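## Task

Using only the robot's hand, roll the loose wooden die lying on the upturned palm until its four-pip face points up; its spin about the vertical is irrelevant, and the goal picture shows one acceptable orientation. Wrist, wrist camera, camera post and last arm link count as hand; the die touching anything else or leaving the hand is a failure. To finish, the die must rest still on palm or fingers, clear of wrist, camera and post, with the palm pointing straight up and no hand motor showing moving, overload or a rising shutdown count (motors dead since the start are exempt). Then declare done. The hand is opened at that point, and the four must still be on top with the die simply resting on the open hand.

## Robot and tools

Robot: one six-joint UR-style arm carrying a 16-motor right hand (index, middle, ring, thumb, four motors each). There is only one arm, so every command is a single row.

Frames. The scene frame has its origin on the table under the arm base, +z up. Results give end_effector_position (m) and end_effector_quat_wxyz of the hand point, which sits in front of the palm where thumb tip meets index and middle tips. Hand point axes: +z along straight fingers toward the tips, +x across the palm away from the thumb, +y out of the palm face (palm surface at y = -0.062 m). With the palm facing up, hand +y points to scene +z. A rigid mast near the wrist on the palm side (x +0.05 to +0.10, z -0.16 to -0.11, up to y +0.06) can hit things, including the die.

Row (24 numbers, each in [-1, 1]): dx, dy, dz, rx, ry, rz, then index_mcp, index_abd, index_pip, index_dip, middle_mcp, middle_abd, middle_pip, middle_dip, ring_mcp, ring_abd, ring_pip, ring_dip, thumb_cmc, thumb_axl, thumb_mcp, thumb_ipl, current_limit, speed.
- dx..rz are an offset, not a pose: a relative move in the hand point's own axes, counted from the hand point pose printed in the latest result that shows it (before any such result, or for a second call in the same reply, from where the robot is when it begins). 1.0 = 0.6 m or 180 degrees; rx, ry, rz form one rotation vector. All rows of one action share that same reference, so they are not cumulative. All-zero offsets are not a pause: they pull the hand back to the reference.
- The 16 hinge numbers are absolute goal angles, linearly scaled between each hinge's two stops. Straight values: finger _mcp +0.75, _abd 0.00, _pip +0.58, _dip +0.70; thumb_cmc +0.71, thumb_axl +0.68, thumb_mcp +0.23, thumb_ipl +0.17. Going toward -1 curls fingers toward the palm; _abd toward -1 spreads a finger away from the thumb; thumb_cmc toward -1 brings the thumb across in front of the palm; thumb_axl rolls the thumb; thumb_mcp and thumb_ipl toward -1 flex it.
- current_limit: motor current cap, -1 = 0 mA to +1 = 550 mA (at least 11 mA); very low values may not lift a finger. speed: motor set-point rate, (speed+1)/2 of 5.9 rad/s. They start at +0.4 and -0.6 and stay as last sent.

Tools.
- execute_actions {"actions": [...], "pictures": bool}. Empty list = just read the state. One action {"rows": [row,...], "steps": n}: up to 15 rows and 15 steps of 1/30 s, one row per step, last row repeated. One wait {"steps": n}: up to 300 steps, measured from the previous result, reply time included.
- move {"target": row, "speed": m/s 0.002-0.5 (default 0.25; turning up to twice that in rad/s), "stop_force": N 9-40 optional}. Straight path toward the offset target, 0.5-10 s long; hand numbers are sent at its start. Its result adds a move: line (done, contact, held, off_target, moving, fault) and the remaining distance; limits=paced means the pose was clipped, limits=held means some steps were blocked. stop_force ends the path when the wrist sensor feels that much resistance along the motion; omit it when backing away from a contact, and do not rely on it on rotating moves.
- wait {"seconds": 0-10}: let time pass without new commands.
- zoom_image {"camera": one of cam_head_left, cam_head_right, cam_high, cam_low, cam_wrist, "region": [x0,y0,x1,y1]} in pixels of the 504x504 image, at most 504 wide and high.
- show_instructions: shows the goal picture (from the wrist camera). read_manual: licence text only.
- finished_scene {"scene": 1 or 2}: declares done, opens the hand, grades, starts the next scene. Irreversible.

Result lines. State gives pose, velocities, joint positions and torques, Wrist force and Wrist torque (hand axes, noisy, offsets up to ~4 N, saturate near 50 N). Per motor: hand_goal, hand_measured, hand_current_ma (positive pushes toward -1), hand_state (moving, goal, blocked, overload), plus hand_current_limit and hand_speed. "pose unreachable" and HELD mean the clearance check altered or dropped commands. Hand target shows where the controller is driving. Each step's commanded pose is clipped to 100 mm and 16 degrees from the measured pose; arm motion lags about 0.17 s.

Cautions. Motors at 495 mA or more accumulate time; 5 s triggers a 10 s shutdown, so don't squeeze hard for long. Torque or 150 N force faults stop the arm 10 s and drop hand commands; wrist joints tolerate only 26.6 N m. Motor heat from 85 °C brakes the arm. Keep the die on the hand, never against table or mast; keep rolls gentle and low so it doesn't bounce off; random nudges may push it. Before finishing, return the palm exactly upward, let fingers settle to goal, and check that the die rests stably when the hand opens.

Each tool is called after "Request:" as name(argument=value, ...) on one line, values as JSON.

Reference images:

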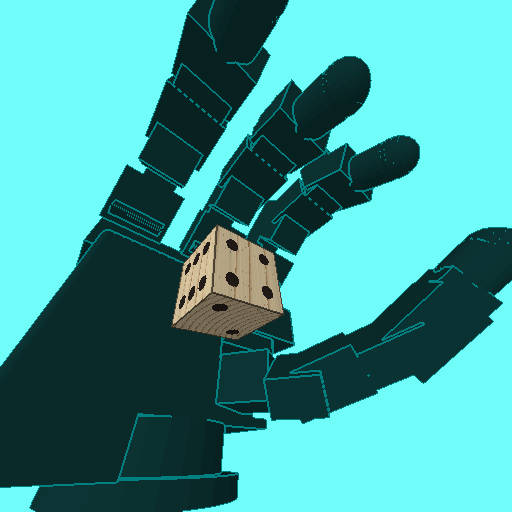

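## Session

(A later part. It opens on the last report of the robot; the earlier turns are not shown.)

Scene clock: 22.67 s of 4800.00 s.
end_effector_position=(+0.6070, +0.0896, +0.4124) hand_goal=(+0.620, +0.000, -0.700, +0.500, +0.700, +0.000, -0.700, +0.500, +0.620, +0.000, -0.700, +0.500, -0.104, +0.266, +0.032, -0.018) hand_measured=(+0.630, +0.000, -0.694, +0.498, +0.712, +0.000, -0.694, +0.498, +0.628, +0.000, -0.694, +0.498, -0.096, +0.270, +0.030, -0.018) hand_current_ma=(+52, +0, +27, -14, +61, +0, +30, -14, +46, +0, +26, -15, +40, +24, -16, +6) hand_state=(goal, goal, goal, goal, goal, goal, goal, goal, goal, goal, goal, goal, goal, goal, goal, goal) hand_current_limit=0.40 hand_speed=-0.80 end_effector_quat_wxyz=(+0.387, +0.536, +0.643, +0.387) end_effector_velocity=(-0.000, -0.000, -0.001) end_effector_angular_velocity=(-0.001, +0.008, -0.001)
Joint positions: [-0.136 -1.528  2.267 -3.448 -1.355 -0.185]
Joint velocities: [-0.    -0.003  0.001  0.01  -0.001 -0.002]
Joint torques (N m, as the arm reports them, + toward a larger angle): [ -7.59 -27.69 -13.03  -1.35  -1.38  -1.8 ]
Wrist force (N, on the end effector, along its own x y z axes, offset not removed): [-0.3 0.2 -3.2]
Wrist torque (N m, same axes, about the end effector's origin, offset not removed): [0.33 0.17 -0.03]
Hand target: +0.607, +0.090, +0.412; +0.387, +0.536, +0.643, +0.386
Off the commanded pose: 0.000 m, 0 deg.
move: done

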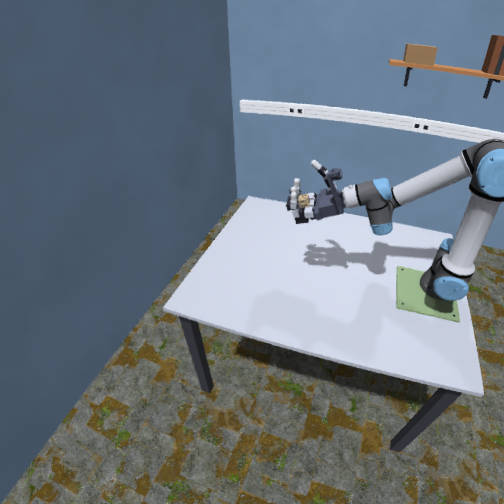

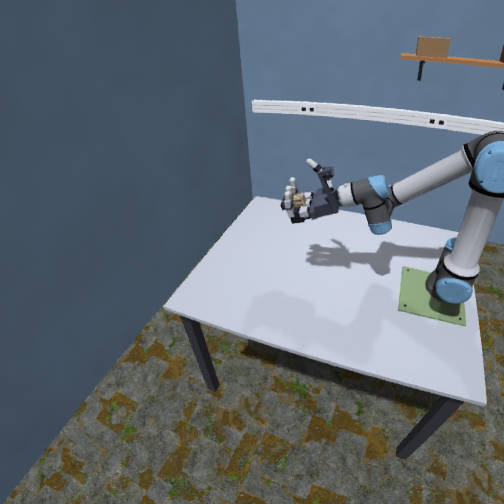

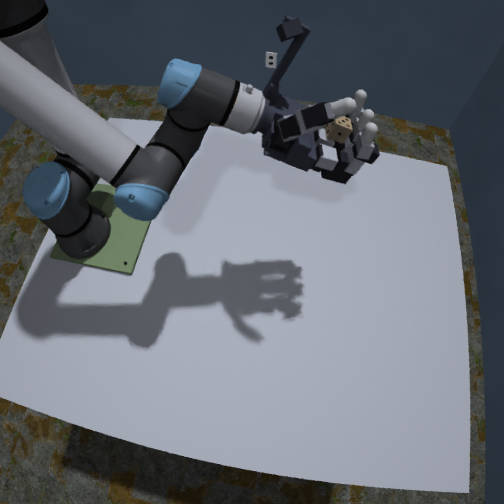

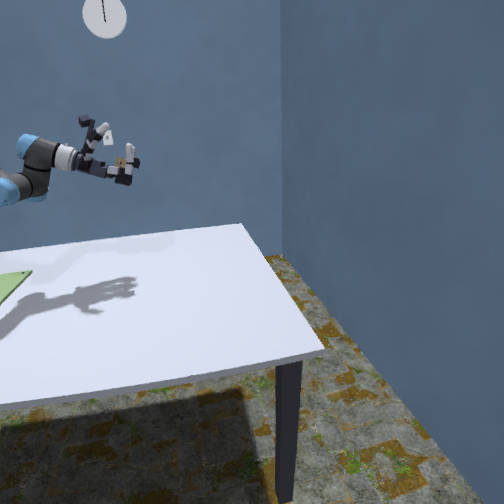

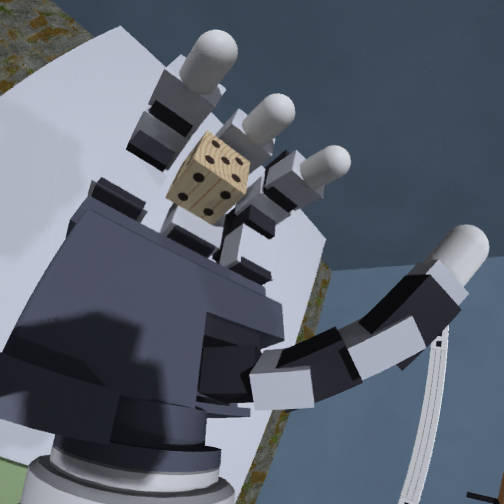

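Request:
move(target=[0,-0.23,-0.07,0.195,0,0,0.62,0,-0.7,0.3,0.7,0,-0.7,0.3,0.62,0,-0.7,0.3,-0.104,0.266,0.032,-0.018,0.4,-0.8], speed=0.15)

Request:
zoom_image(camera="cam_head_left", region=[260, 150, 400, 290])

Scene clock: 25.83 s of 4800.00 s.
end_effector_position=(+0.5150, +0.0688, +0.3037) hand_goal=(+0.620, +0.000, -0.700, +0.300, +0.700, +0.000, -0.700, +0.300, +0.620, +0.000, -0.700, +0.300, -0.104, +0.266, +0.032, -0.018) hand_measured=(+0.630, +0.000, -0.694, +0.302, +0.712, +0.000, -0.694, +0.304, +0.628, +0.000, -0.694, +0.304, -0.096, +0.270, +0.030, -0.018) hand_current_ma=(+52, +0, +27, +15, +61, +0, +29, +23, +46, +0, +26, +16, +40, +24, -16, +6) hand_state=(goal, goal, goal, goal, goal, goal, goal, goal, goal, goal, goal, goal, goal, goal, goal, goal) hand_current_limit=0.40 hand_speed=-0.80 end_effector_quat_wxyz=(+0.208, +0.628, +0.730, +0.175) end_effector_velocity=(-0.001, -0.000, -0.001) end_effector_angular_velocity=(-0.001, +0.010, -0.001)
Joint positions: [-0.164 -1.882  2.347 -2.57  -1.484 -0.299]
Joint velocities: [ 0.    -0.003 -0.002  0.014 -0.003 -0.001]
Joint torques (N m, as the arm reports them, + toward a larger angle): [ -7.42 -16.31 -29.28  -1.95  -1.46  -1.75]
Wrist force (N, on the end effector, along its own x y z axes, offset not removed): [-1.6 -3.8 -2.8]
Wrist torque (N m, same axes, about the end effector's origin, offset not removed): [-0.14 0.39 -0.24]
Hand target: +0.515, +0.069, +0.304; +0.207, +0.628, +0.730, +0.175
Off the commanded pose: 0.000 m, 0 deg.
move: done

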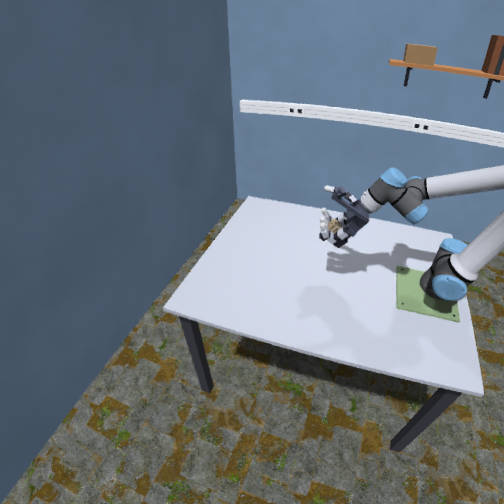

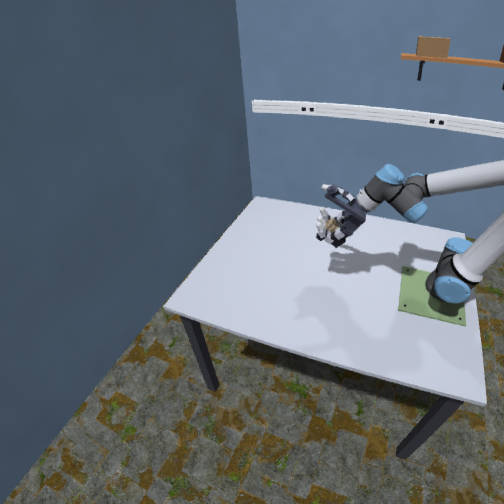

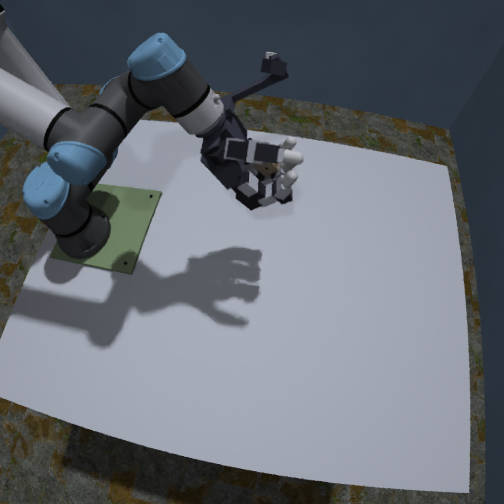

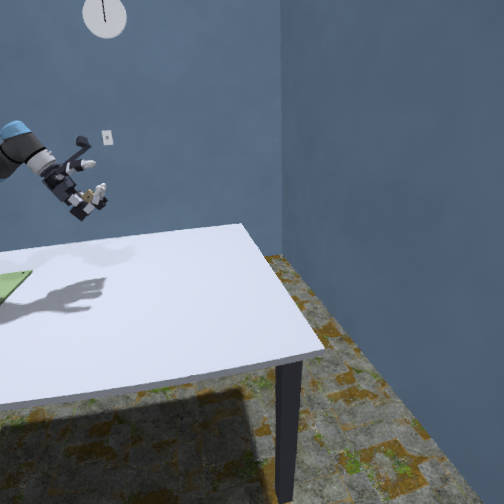

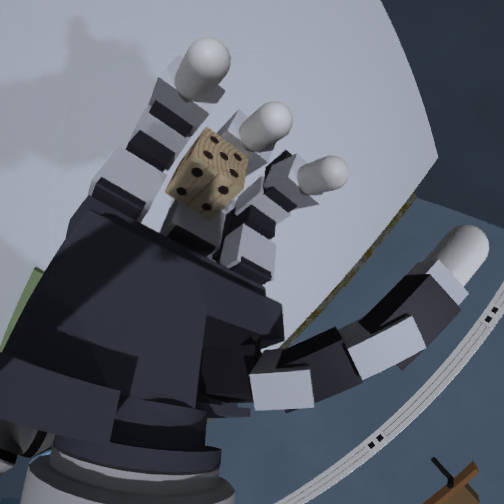

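Region (260, 150, 400, 290) of cam_head_left's 504x504 image, scaled by 3.600, with more detail than that image has.

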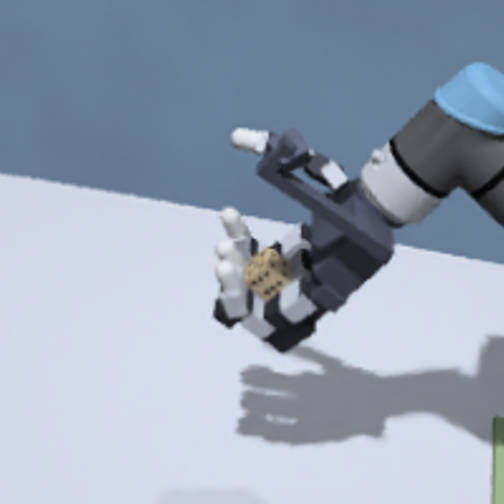

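Request:
move(target=[0,0,0,0,0,0,0.62,0,-0.4,0.1,0.7,0,-0.4,0.1,0.62,0,-0.4,0.1,-0.104,0.266,0.032,-0.018,0.4,-0.85])

Request:
zoom_image(camera="cam_head_left", region=[260, 150, 400, 290])

Scene clock: 30.67 s of 4800.00 s.
end_effector_position=(+0.5150, +0.0688, +0.3037) hand_goal=(+0.620, +0.000, -0.400, +0.100, +0.700, +0.000, -0.400, +0.100, +0.620, +0.000, -0.400, +0.100, -0.104, +0.266, +0.032, -0.018) hand_measured=(+0.630, +0.000, -0.400, +0.104, +0.712, +0.000, -0.400, +0.104, +0.628, +0.000, -0.400, +0.104, -0.096, +0.270, +0.030, -0.018) hand_current_ma=(+52, +0, +1, +18, +61, +0, +5, +21, +46, +0, +1, +20, +40, +24, -16, +6) hand_state=(goal, goal, goal, goal, goal, goal, goal, goal, goal, goal, goal, goal, goal, goal, goal, goal) hand_current_limit=0.40 hand_speed=-0.85 end_effector_quat_wxyz=(+0.208, +0.628, +0.730, +0.175) end_effector_velocity=(+0.000, -0.000, -0.000) end_effector_angular_velocity=(+0.000, +0.000, -0.000)
Joint positions: [-0.164 -1.882  2.347 -2.57  -1.484 -0.299]
Joint velocities: [-0.  0.  0.  0.  0.  0.]
Joint torques (N m, as the arm reports them, + toward a larger angle): [ -4.8   -1.03 -16.65  -4.79   1.84   1.38]
Wrist force (N, on the end effector, along its own x y z axes, offset not removed): [0.2 -1.3 -4.1]
Wrist torque (N m, same axes, about the end effector's origin, offset not removed): [0.48 0.07 -0.04]
Hand target: +0.515, +0.069, +0.304; +0.208, +0.628, +0.730, +0.175
Off the commanded pose: 0.000 m, 0 deg.
move: done

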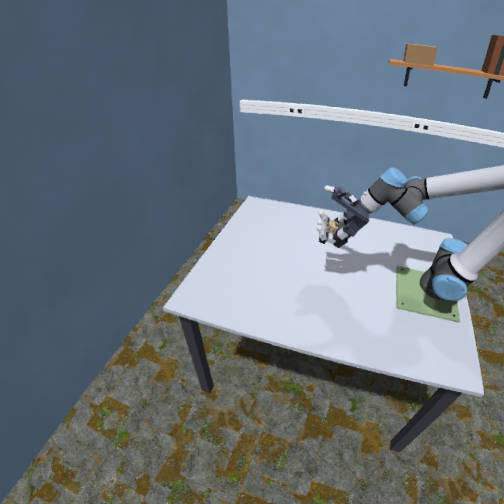

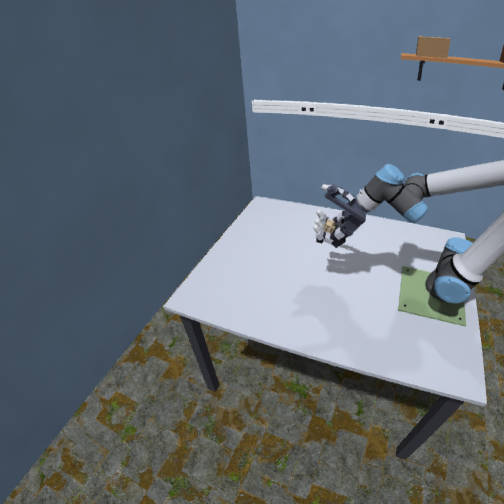

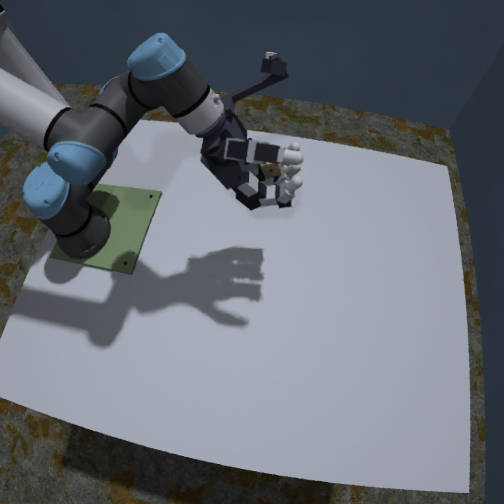

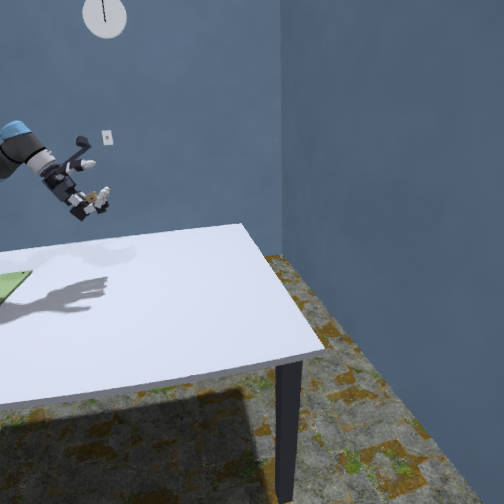

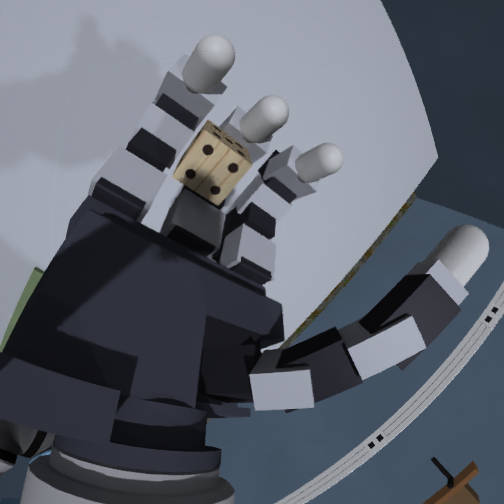

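Region (260, 150, 400, 290) of cam_head_left's 504x504 image, scaled by 3.600, with more detail than that image has.

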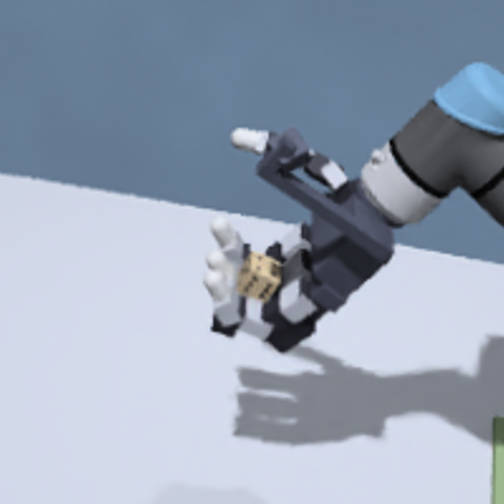

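Request:
move(target=[0,0.2,-0.05,-0.167,0,0,0.62,0,0.05,0.1,0.7,0,0.14,0.1,0.62,0,0.05,0.1,-0.104,0.266,0.032,-0.018,0.4,-0.915], speed=0.1)

Request:
zoom_image(camera="cam_head_left", region=[240, 140, 380, 280])

Scene clock: 34.50 s of 4800.00 s.
end_effector_position=(+0.6004, +0.0870, +0.3910) hand_goal=(+0.620, +0.000, +0.050, +0.100, +0.700, +0.000, +0.140, +0.100, +0.620, +0.000, +0.050, +0.100, -0.104, +0.266, +0.032, -0.018) hand_measured=(+0.630, +0.000, +0.050, +0.104, +0.712, +0.000, +0.142, +0.104, +0.628, +0.000, +0.050, +0.104, -0.096, +0.270, +0.030, -0.018) hand_current_ma=(+52, +0, +2, +18, +63, +0, +5, +21, +46, +0, +2, +20, +40, +24, -16, +6) hand_state=(goal, goal, goal, goal, goal, goal, goal, goal, goal, goal, goal, goal, goal, goal, goal, goal) hand_current_limit=0.40 hand_speed=-0.91 end_effector_quat_wxyz=(+0.363, +0.553, +0.659, +0.358) end_effector_velocity=(+0.001, +0.001, +0.001) end_effector_angular_velocity=(+0.001, -0.008, +0.001)
Joint positions: [-0.139 -1.565  2.293 -3.348 -1.368 -0.205]
Joint velocities: [ 0.001  0.007 -0.003 -0.012  0.     0.003]
Joint torques (N m, as the arm reports them, + toward a larger angle): [  8.58 -10.83 -26.36  -4.26   2.03   1.42]
Wrist force (N, on the end effector, along its own x y z axes, offset not removed): [1.3 -1.6 -3.2]
Wrist torque (N m, same axes, about the end effector's origin, offset not removed): [0.08 0.19 0.05]
Hand target: +0.600, +0.087, +0.391; +0.363, +0.553, +0.659, +0.358
Off the commanded pose: 0.000 m, 0 deg.
move: done

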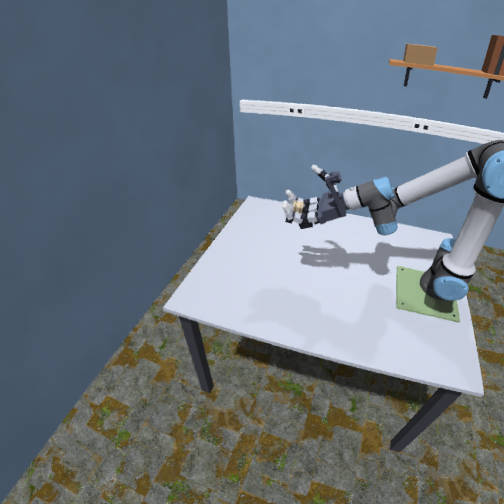

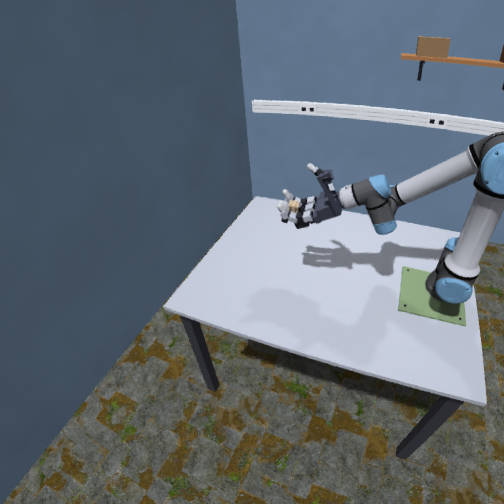

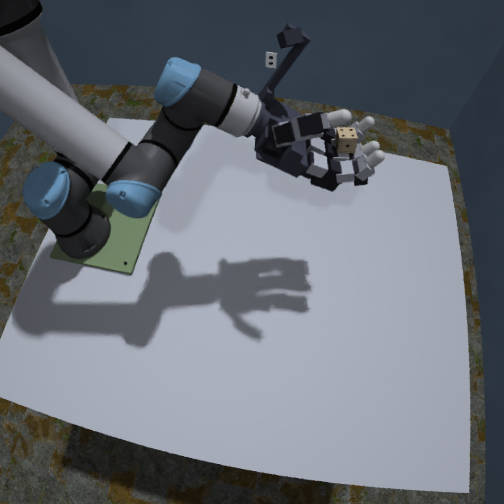

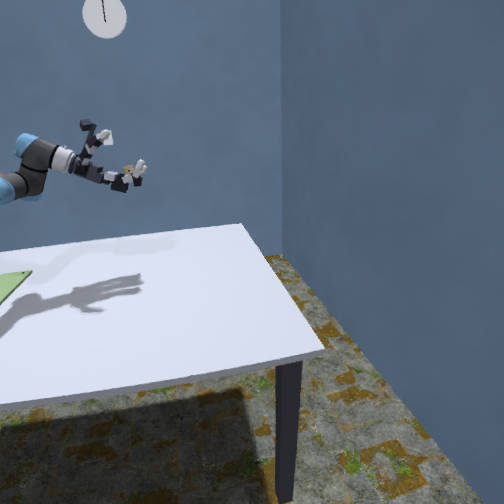

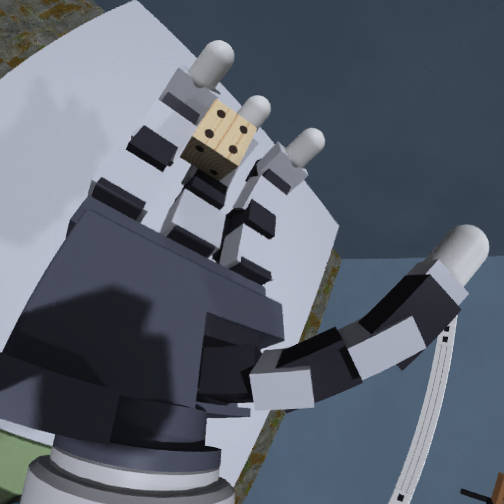

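Region (240, 140, 380, 280) of cam_head_left's 504x504 image, scaled by 3.600, with more detail than that image has.

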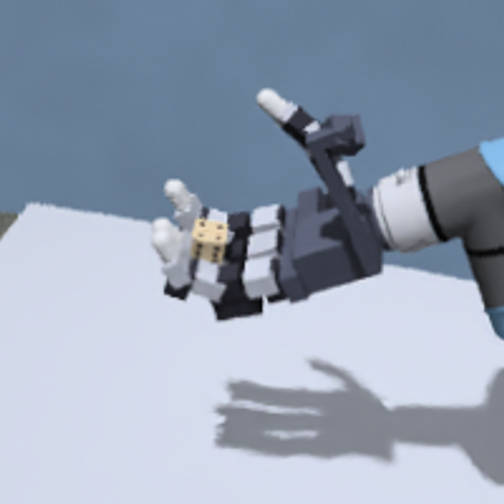

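Request:
move(target=[0,0.2,-0.05,-0.17,0,0,0.66,0,0.5,0.4,0.72,0,0.56,0.4,0.66,0,0.5,0.4,-0.104,0.266,0.032,-0.018,0.4,-0.93], speed=0.1)

Request:
zoom_image(camera="cam_head_left", region=[230, 130, 370, 270])

Scene clock: 38.13 s of 4800.00 s.
end_effector_position=(+0.6303, +0.1008, +0.5098) hand_goal=(+0.660, +0.000, +0.500, +0.400, +0.720, +0.000, +0.560, +0.400, +0.660, +0.000, +0.500, +0.400, -0.104, +0.266, +0.032, -0.018) hand_measured=(+0.670, +0.000, +0.500, +0.398, +0.734, +0.000, +0.562, +0.398, +0.668, +0.000, +0.500, +0.398, -0.096, +0.270, +0.030, -0.018) hand_current_ma=(+58, +0, +2, -12, +74, +0, +6, -12, +52, +0, +2, -13, +40, +24, -16, +6) hand_state=(goal, goal, goal, goal, goal, goal, goal, goal, goal, goal, goal, goal, goal, goal, goal, goal) hand_current_limit=0.40 hand_speed=-0.93 end_effector_quat_wxyz=(+0.496, +0.438, +0.542, +0.519) end_effector_velocity=(+0.001, +0.000, +0.002) end_effector_angular_velocity=(+0.002, -0.008, +0.001)
Joint positions: [-0.109 -1.307  2.062 -3.918 -1.323 -0.073]
Joint velocities: [ 0.002  0.006 -0.007 -0.007 -0.001  0.003]
Joint torques (N m, as the arm reports them, + toward a larger angle): [  7.11 -20.32 -24.89  -3.39  -1.56   1.21]
Wrist force (N, on the end effector, along its own x y z axes, offset not removed): [4.0 -3.2 -2.1]
Wrist torque (N m, same axes, about the end effector's origin, offset not removed): [-0.33 -0.27 0.36]
Hand target: +0.630, +0.101, +0.510; +0.496, +0.437, +0.541, +0.520
Off the commanded pose: 0.000 m, 0 deg.
move: done

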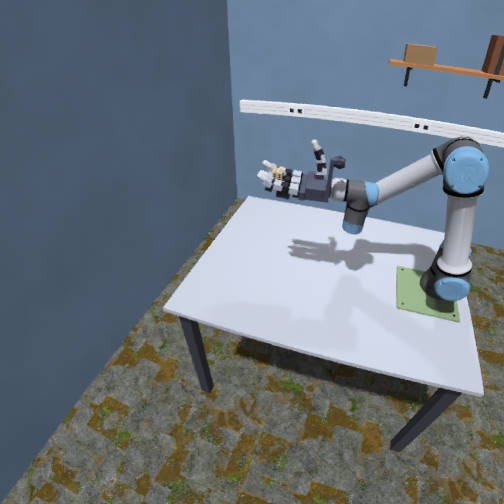

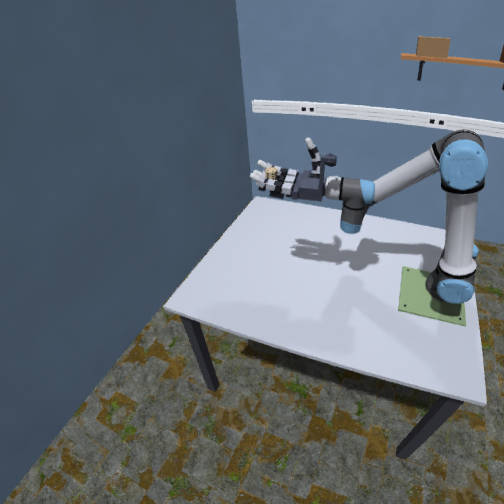

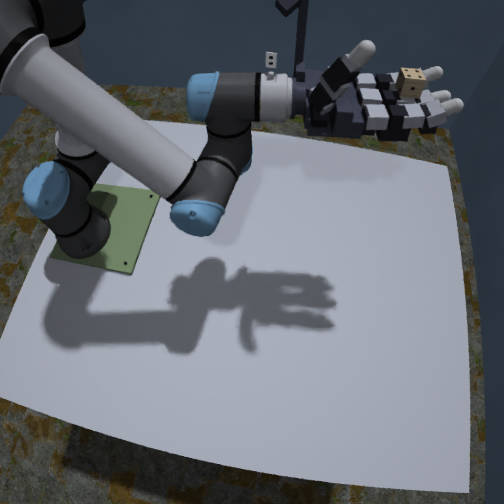

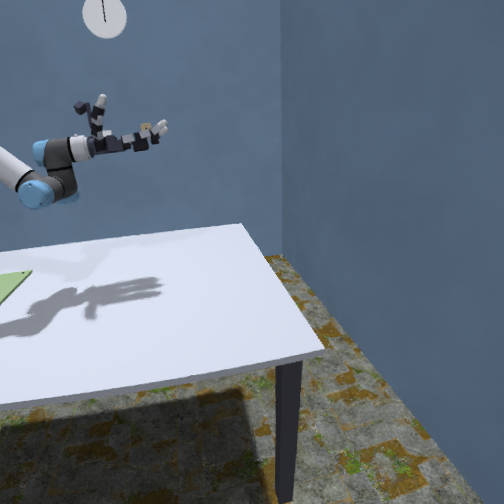

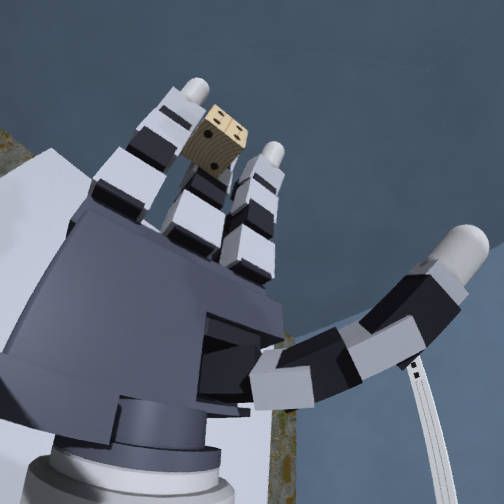

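Region (230, 130, 370, 270) of cam_head_left's 504x504 image, scaled by 3.600, with more detail than that image has.

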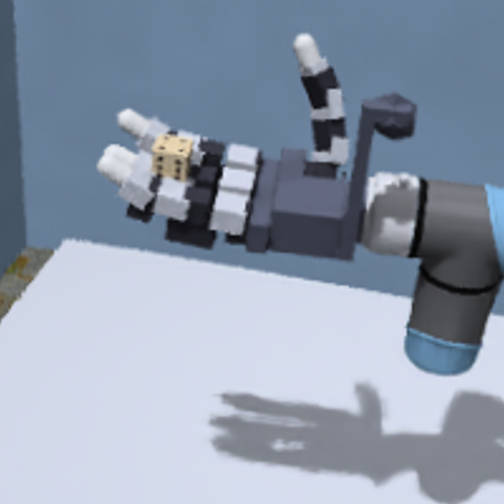

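Request:
move(target=[0,0,0,0,0,0,0.74,0,0.57,0.68,0.74,0,0.57,0.68,0.74,0,0.57,0.68,-0.104,0.266,0.032,-0.018,0.4,-0.9])

Request:
zoom_image(camera="cam_head_left", region=[230, 130, 370, 270])

Scene clock: 40.03 s of 4800.00 s.
end_effector_position=(+0.6303, +0.1008, +0.5098) hand_goal=(+0.740, +0.000, +0.570, +0.680, +0.740, +0.000, +0.570, +0.680, +0.740, +0.000, +0.570, +0.680, -0.104, +0.266, +0.032, -0.018) hand_measured=(+0.750, +0.000, +0.570, +0.678, +0.754, +0.000, +0.572, +0.678, +0.748, +0.000, +0.570, +0.678, -0.096, +0.270, +0.030, -0.018) hand_current_ma=(+58, +0, +3, -11, +74, +0, +6, -12, +52, +0, +3, -13, +40, +24, -16, +6) hand_state=(goal, goal, goal, goal, goal, goal, goal, goal, goal, goal, goal, goal, goal, goal, goal, goal) hand_current_limit=0.40 hand_speed=-0.90 end_effector_quat_wxyz=(+0.496, +0.438, +0.542, +0.519) end_effector_velocity=(+0.000, -0.000, -0.000) end_effector_angular_velocity=(+0.000, +0.001, -0.000)
Joint positions: [-0.108 -1.307  2.062 -3.918 -1.323 -0.073]
Joint velocities: [-0.001  0.    -0.     0.001  0.     0.   ]
Joint torques (N m, as the arm reports them, + toward a larger angle): [ -7.63 -35.43 -12.1   -0.61   1.75  -1.7 ]
Wrist force (N, on the end effector, along its own x y z axes, offset not removed): [1.6 -4.0 0.0]
Wrist torque (N m, same axes, about the end effector's origin, offset not removed): [-0.58 -0.19 0.01]
Hand target: +0.630, +0.101, +0.510; +0.496, +0.438, +0.542, +0.519
Off the commanded pose: 0.000 m, 0 deg.
move: done

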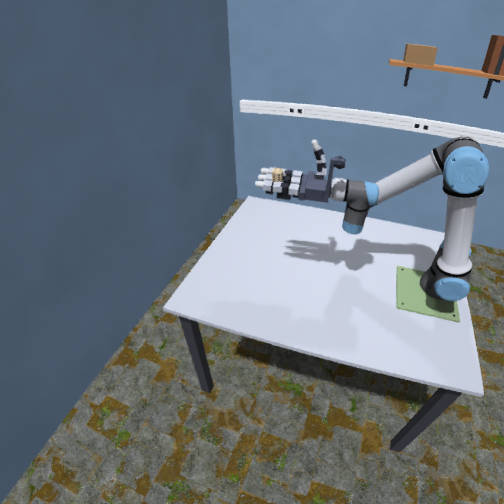

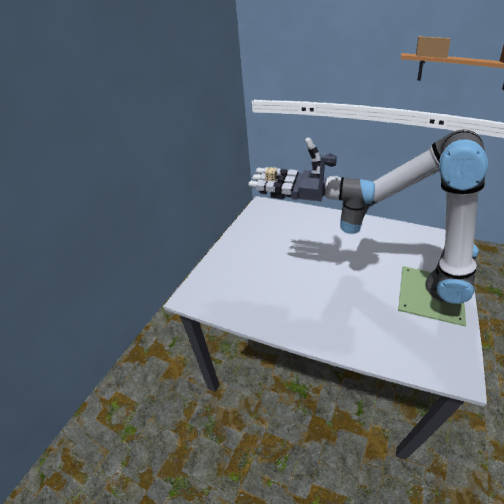

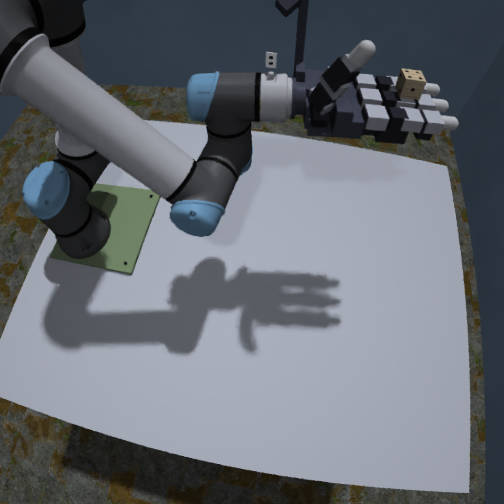

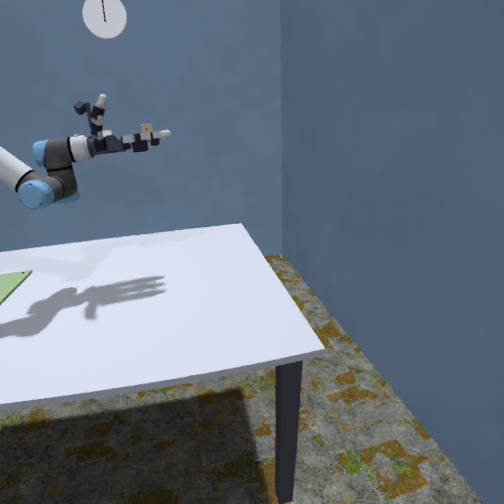

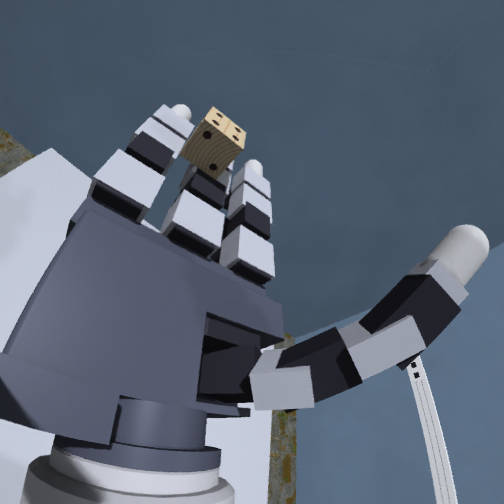

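Region (230, 130, 370, 270) of cam_head_left's 504x504 image, scaled by 3.600, with more detail than that image has.

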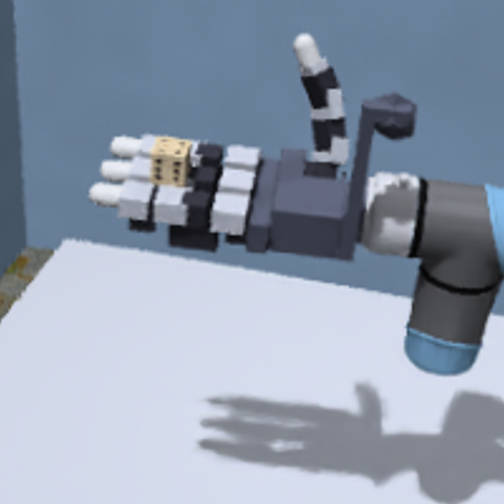

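Stable on the flat fingers with four up.

Request:
finished_scene(scene=1)

The scene is finished: the task was done.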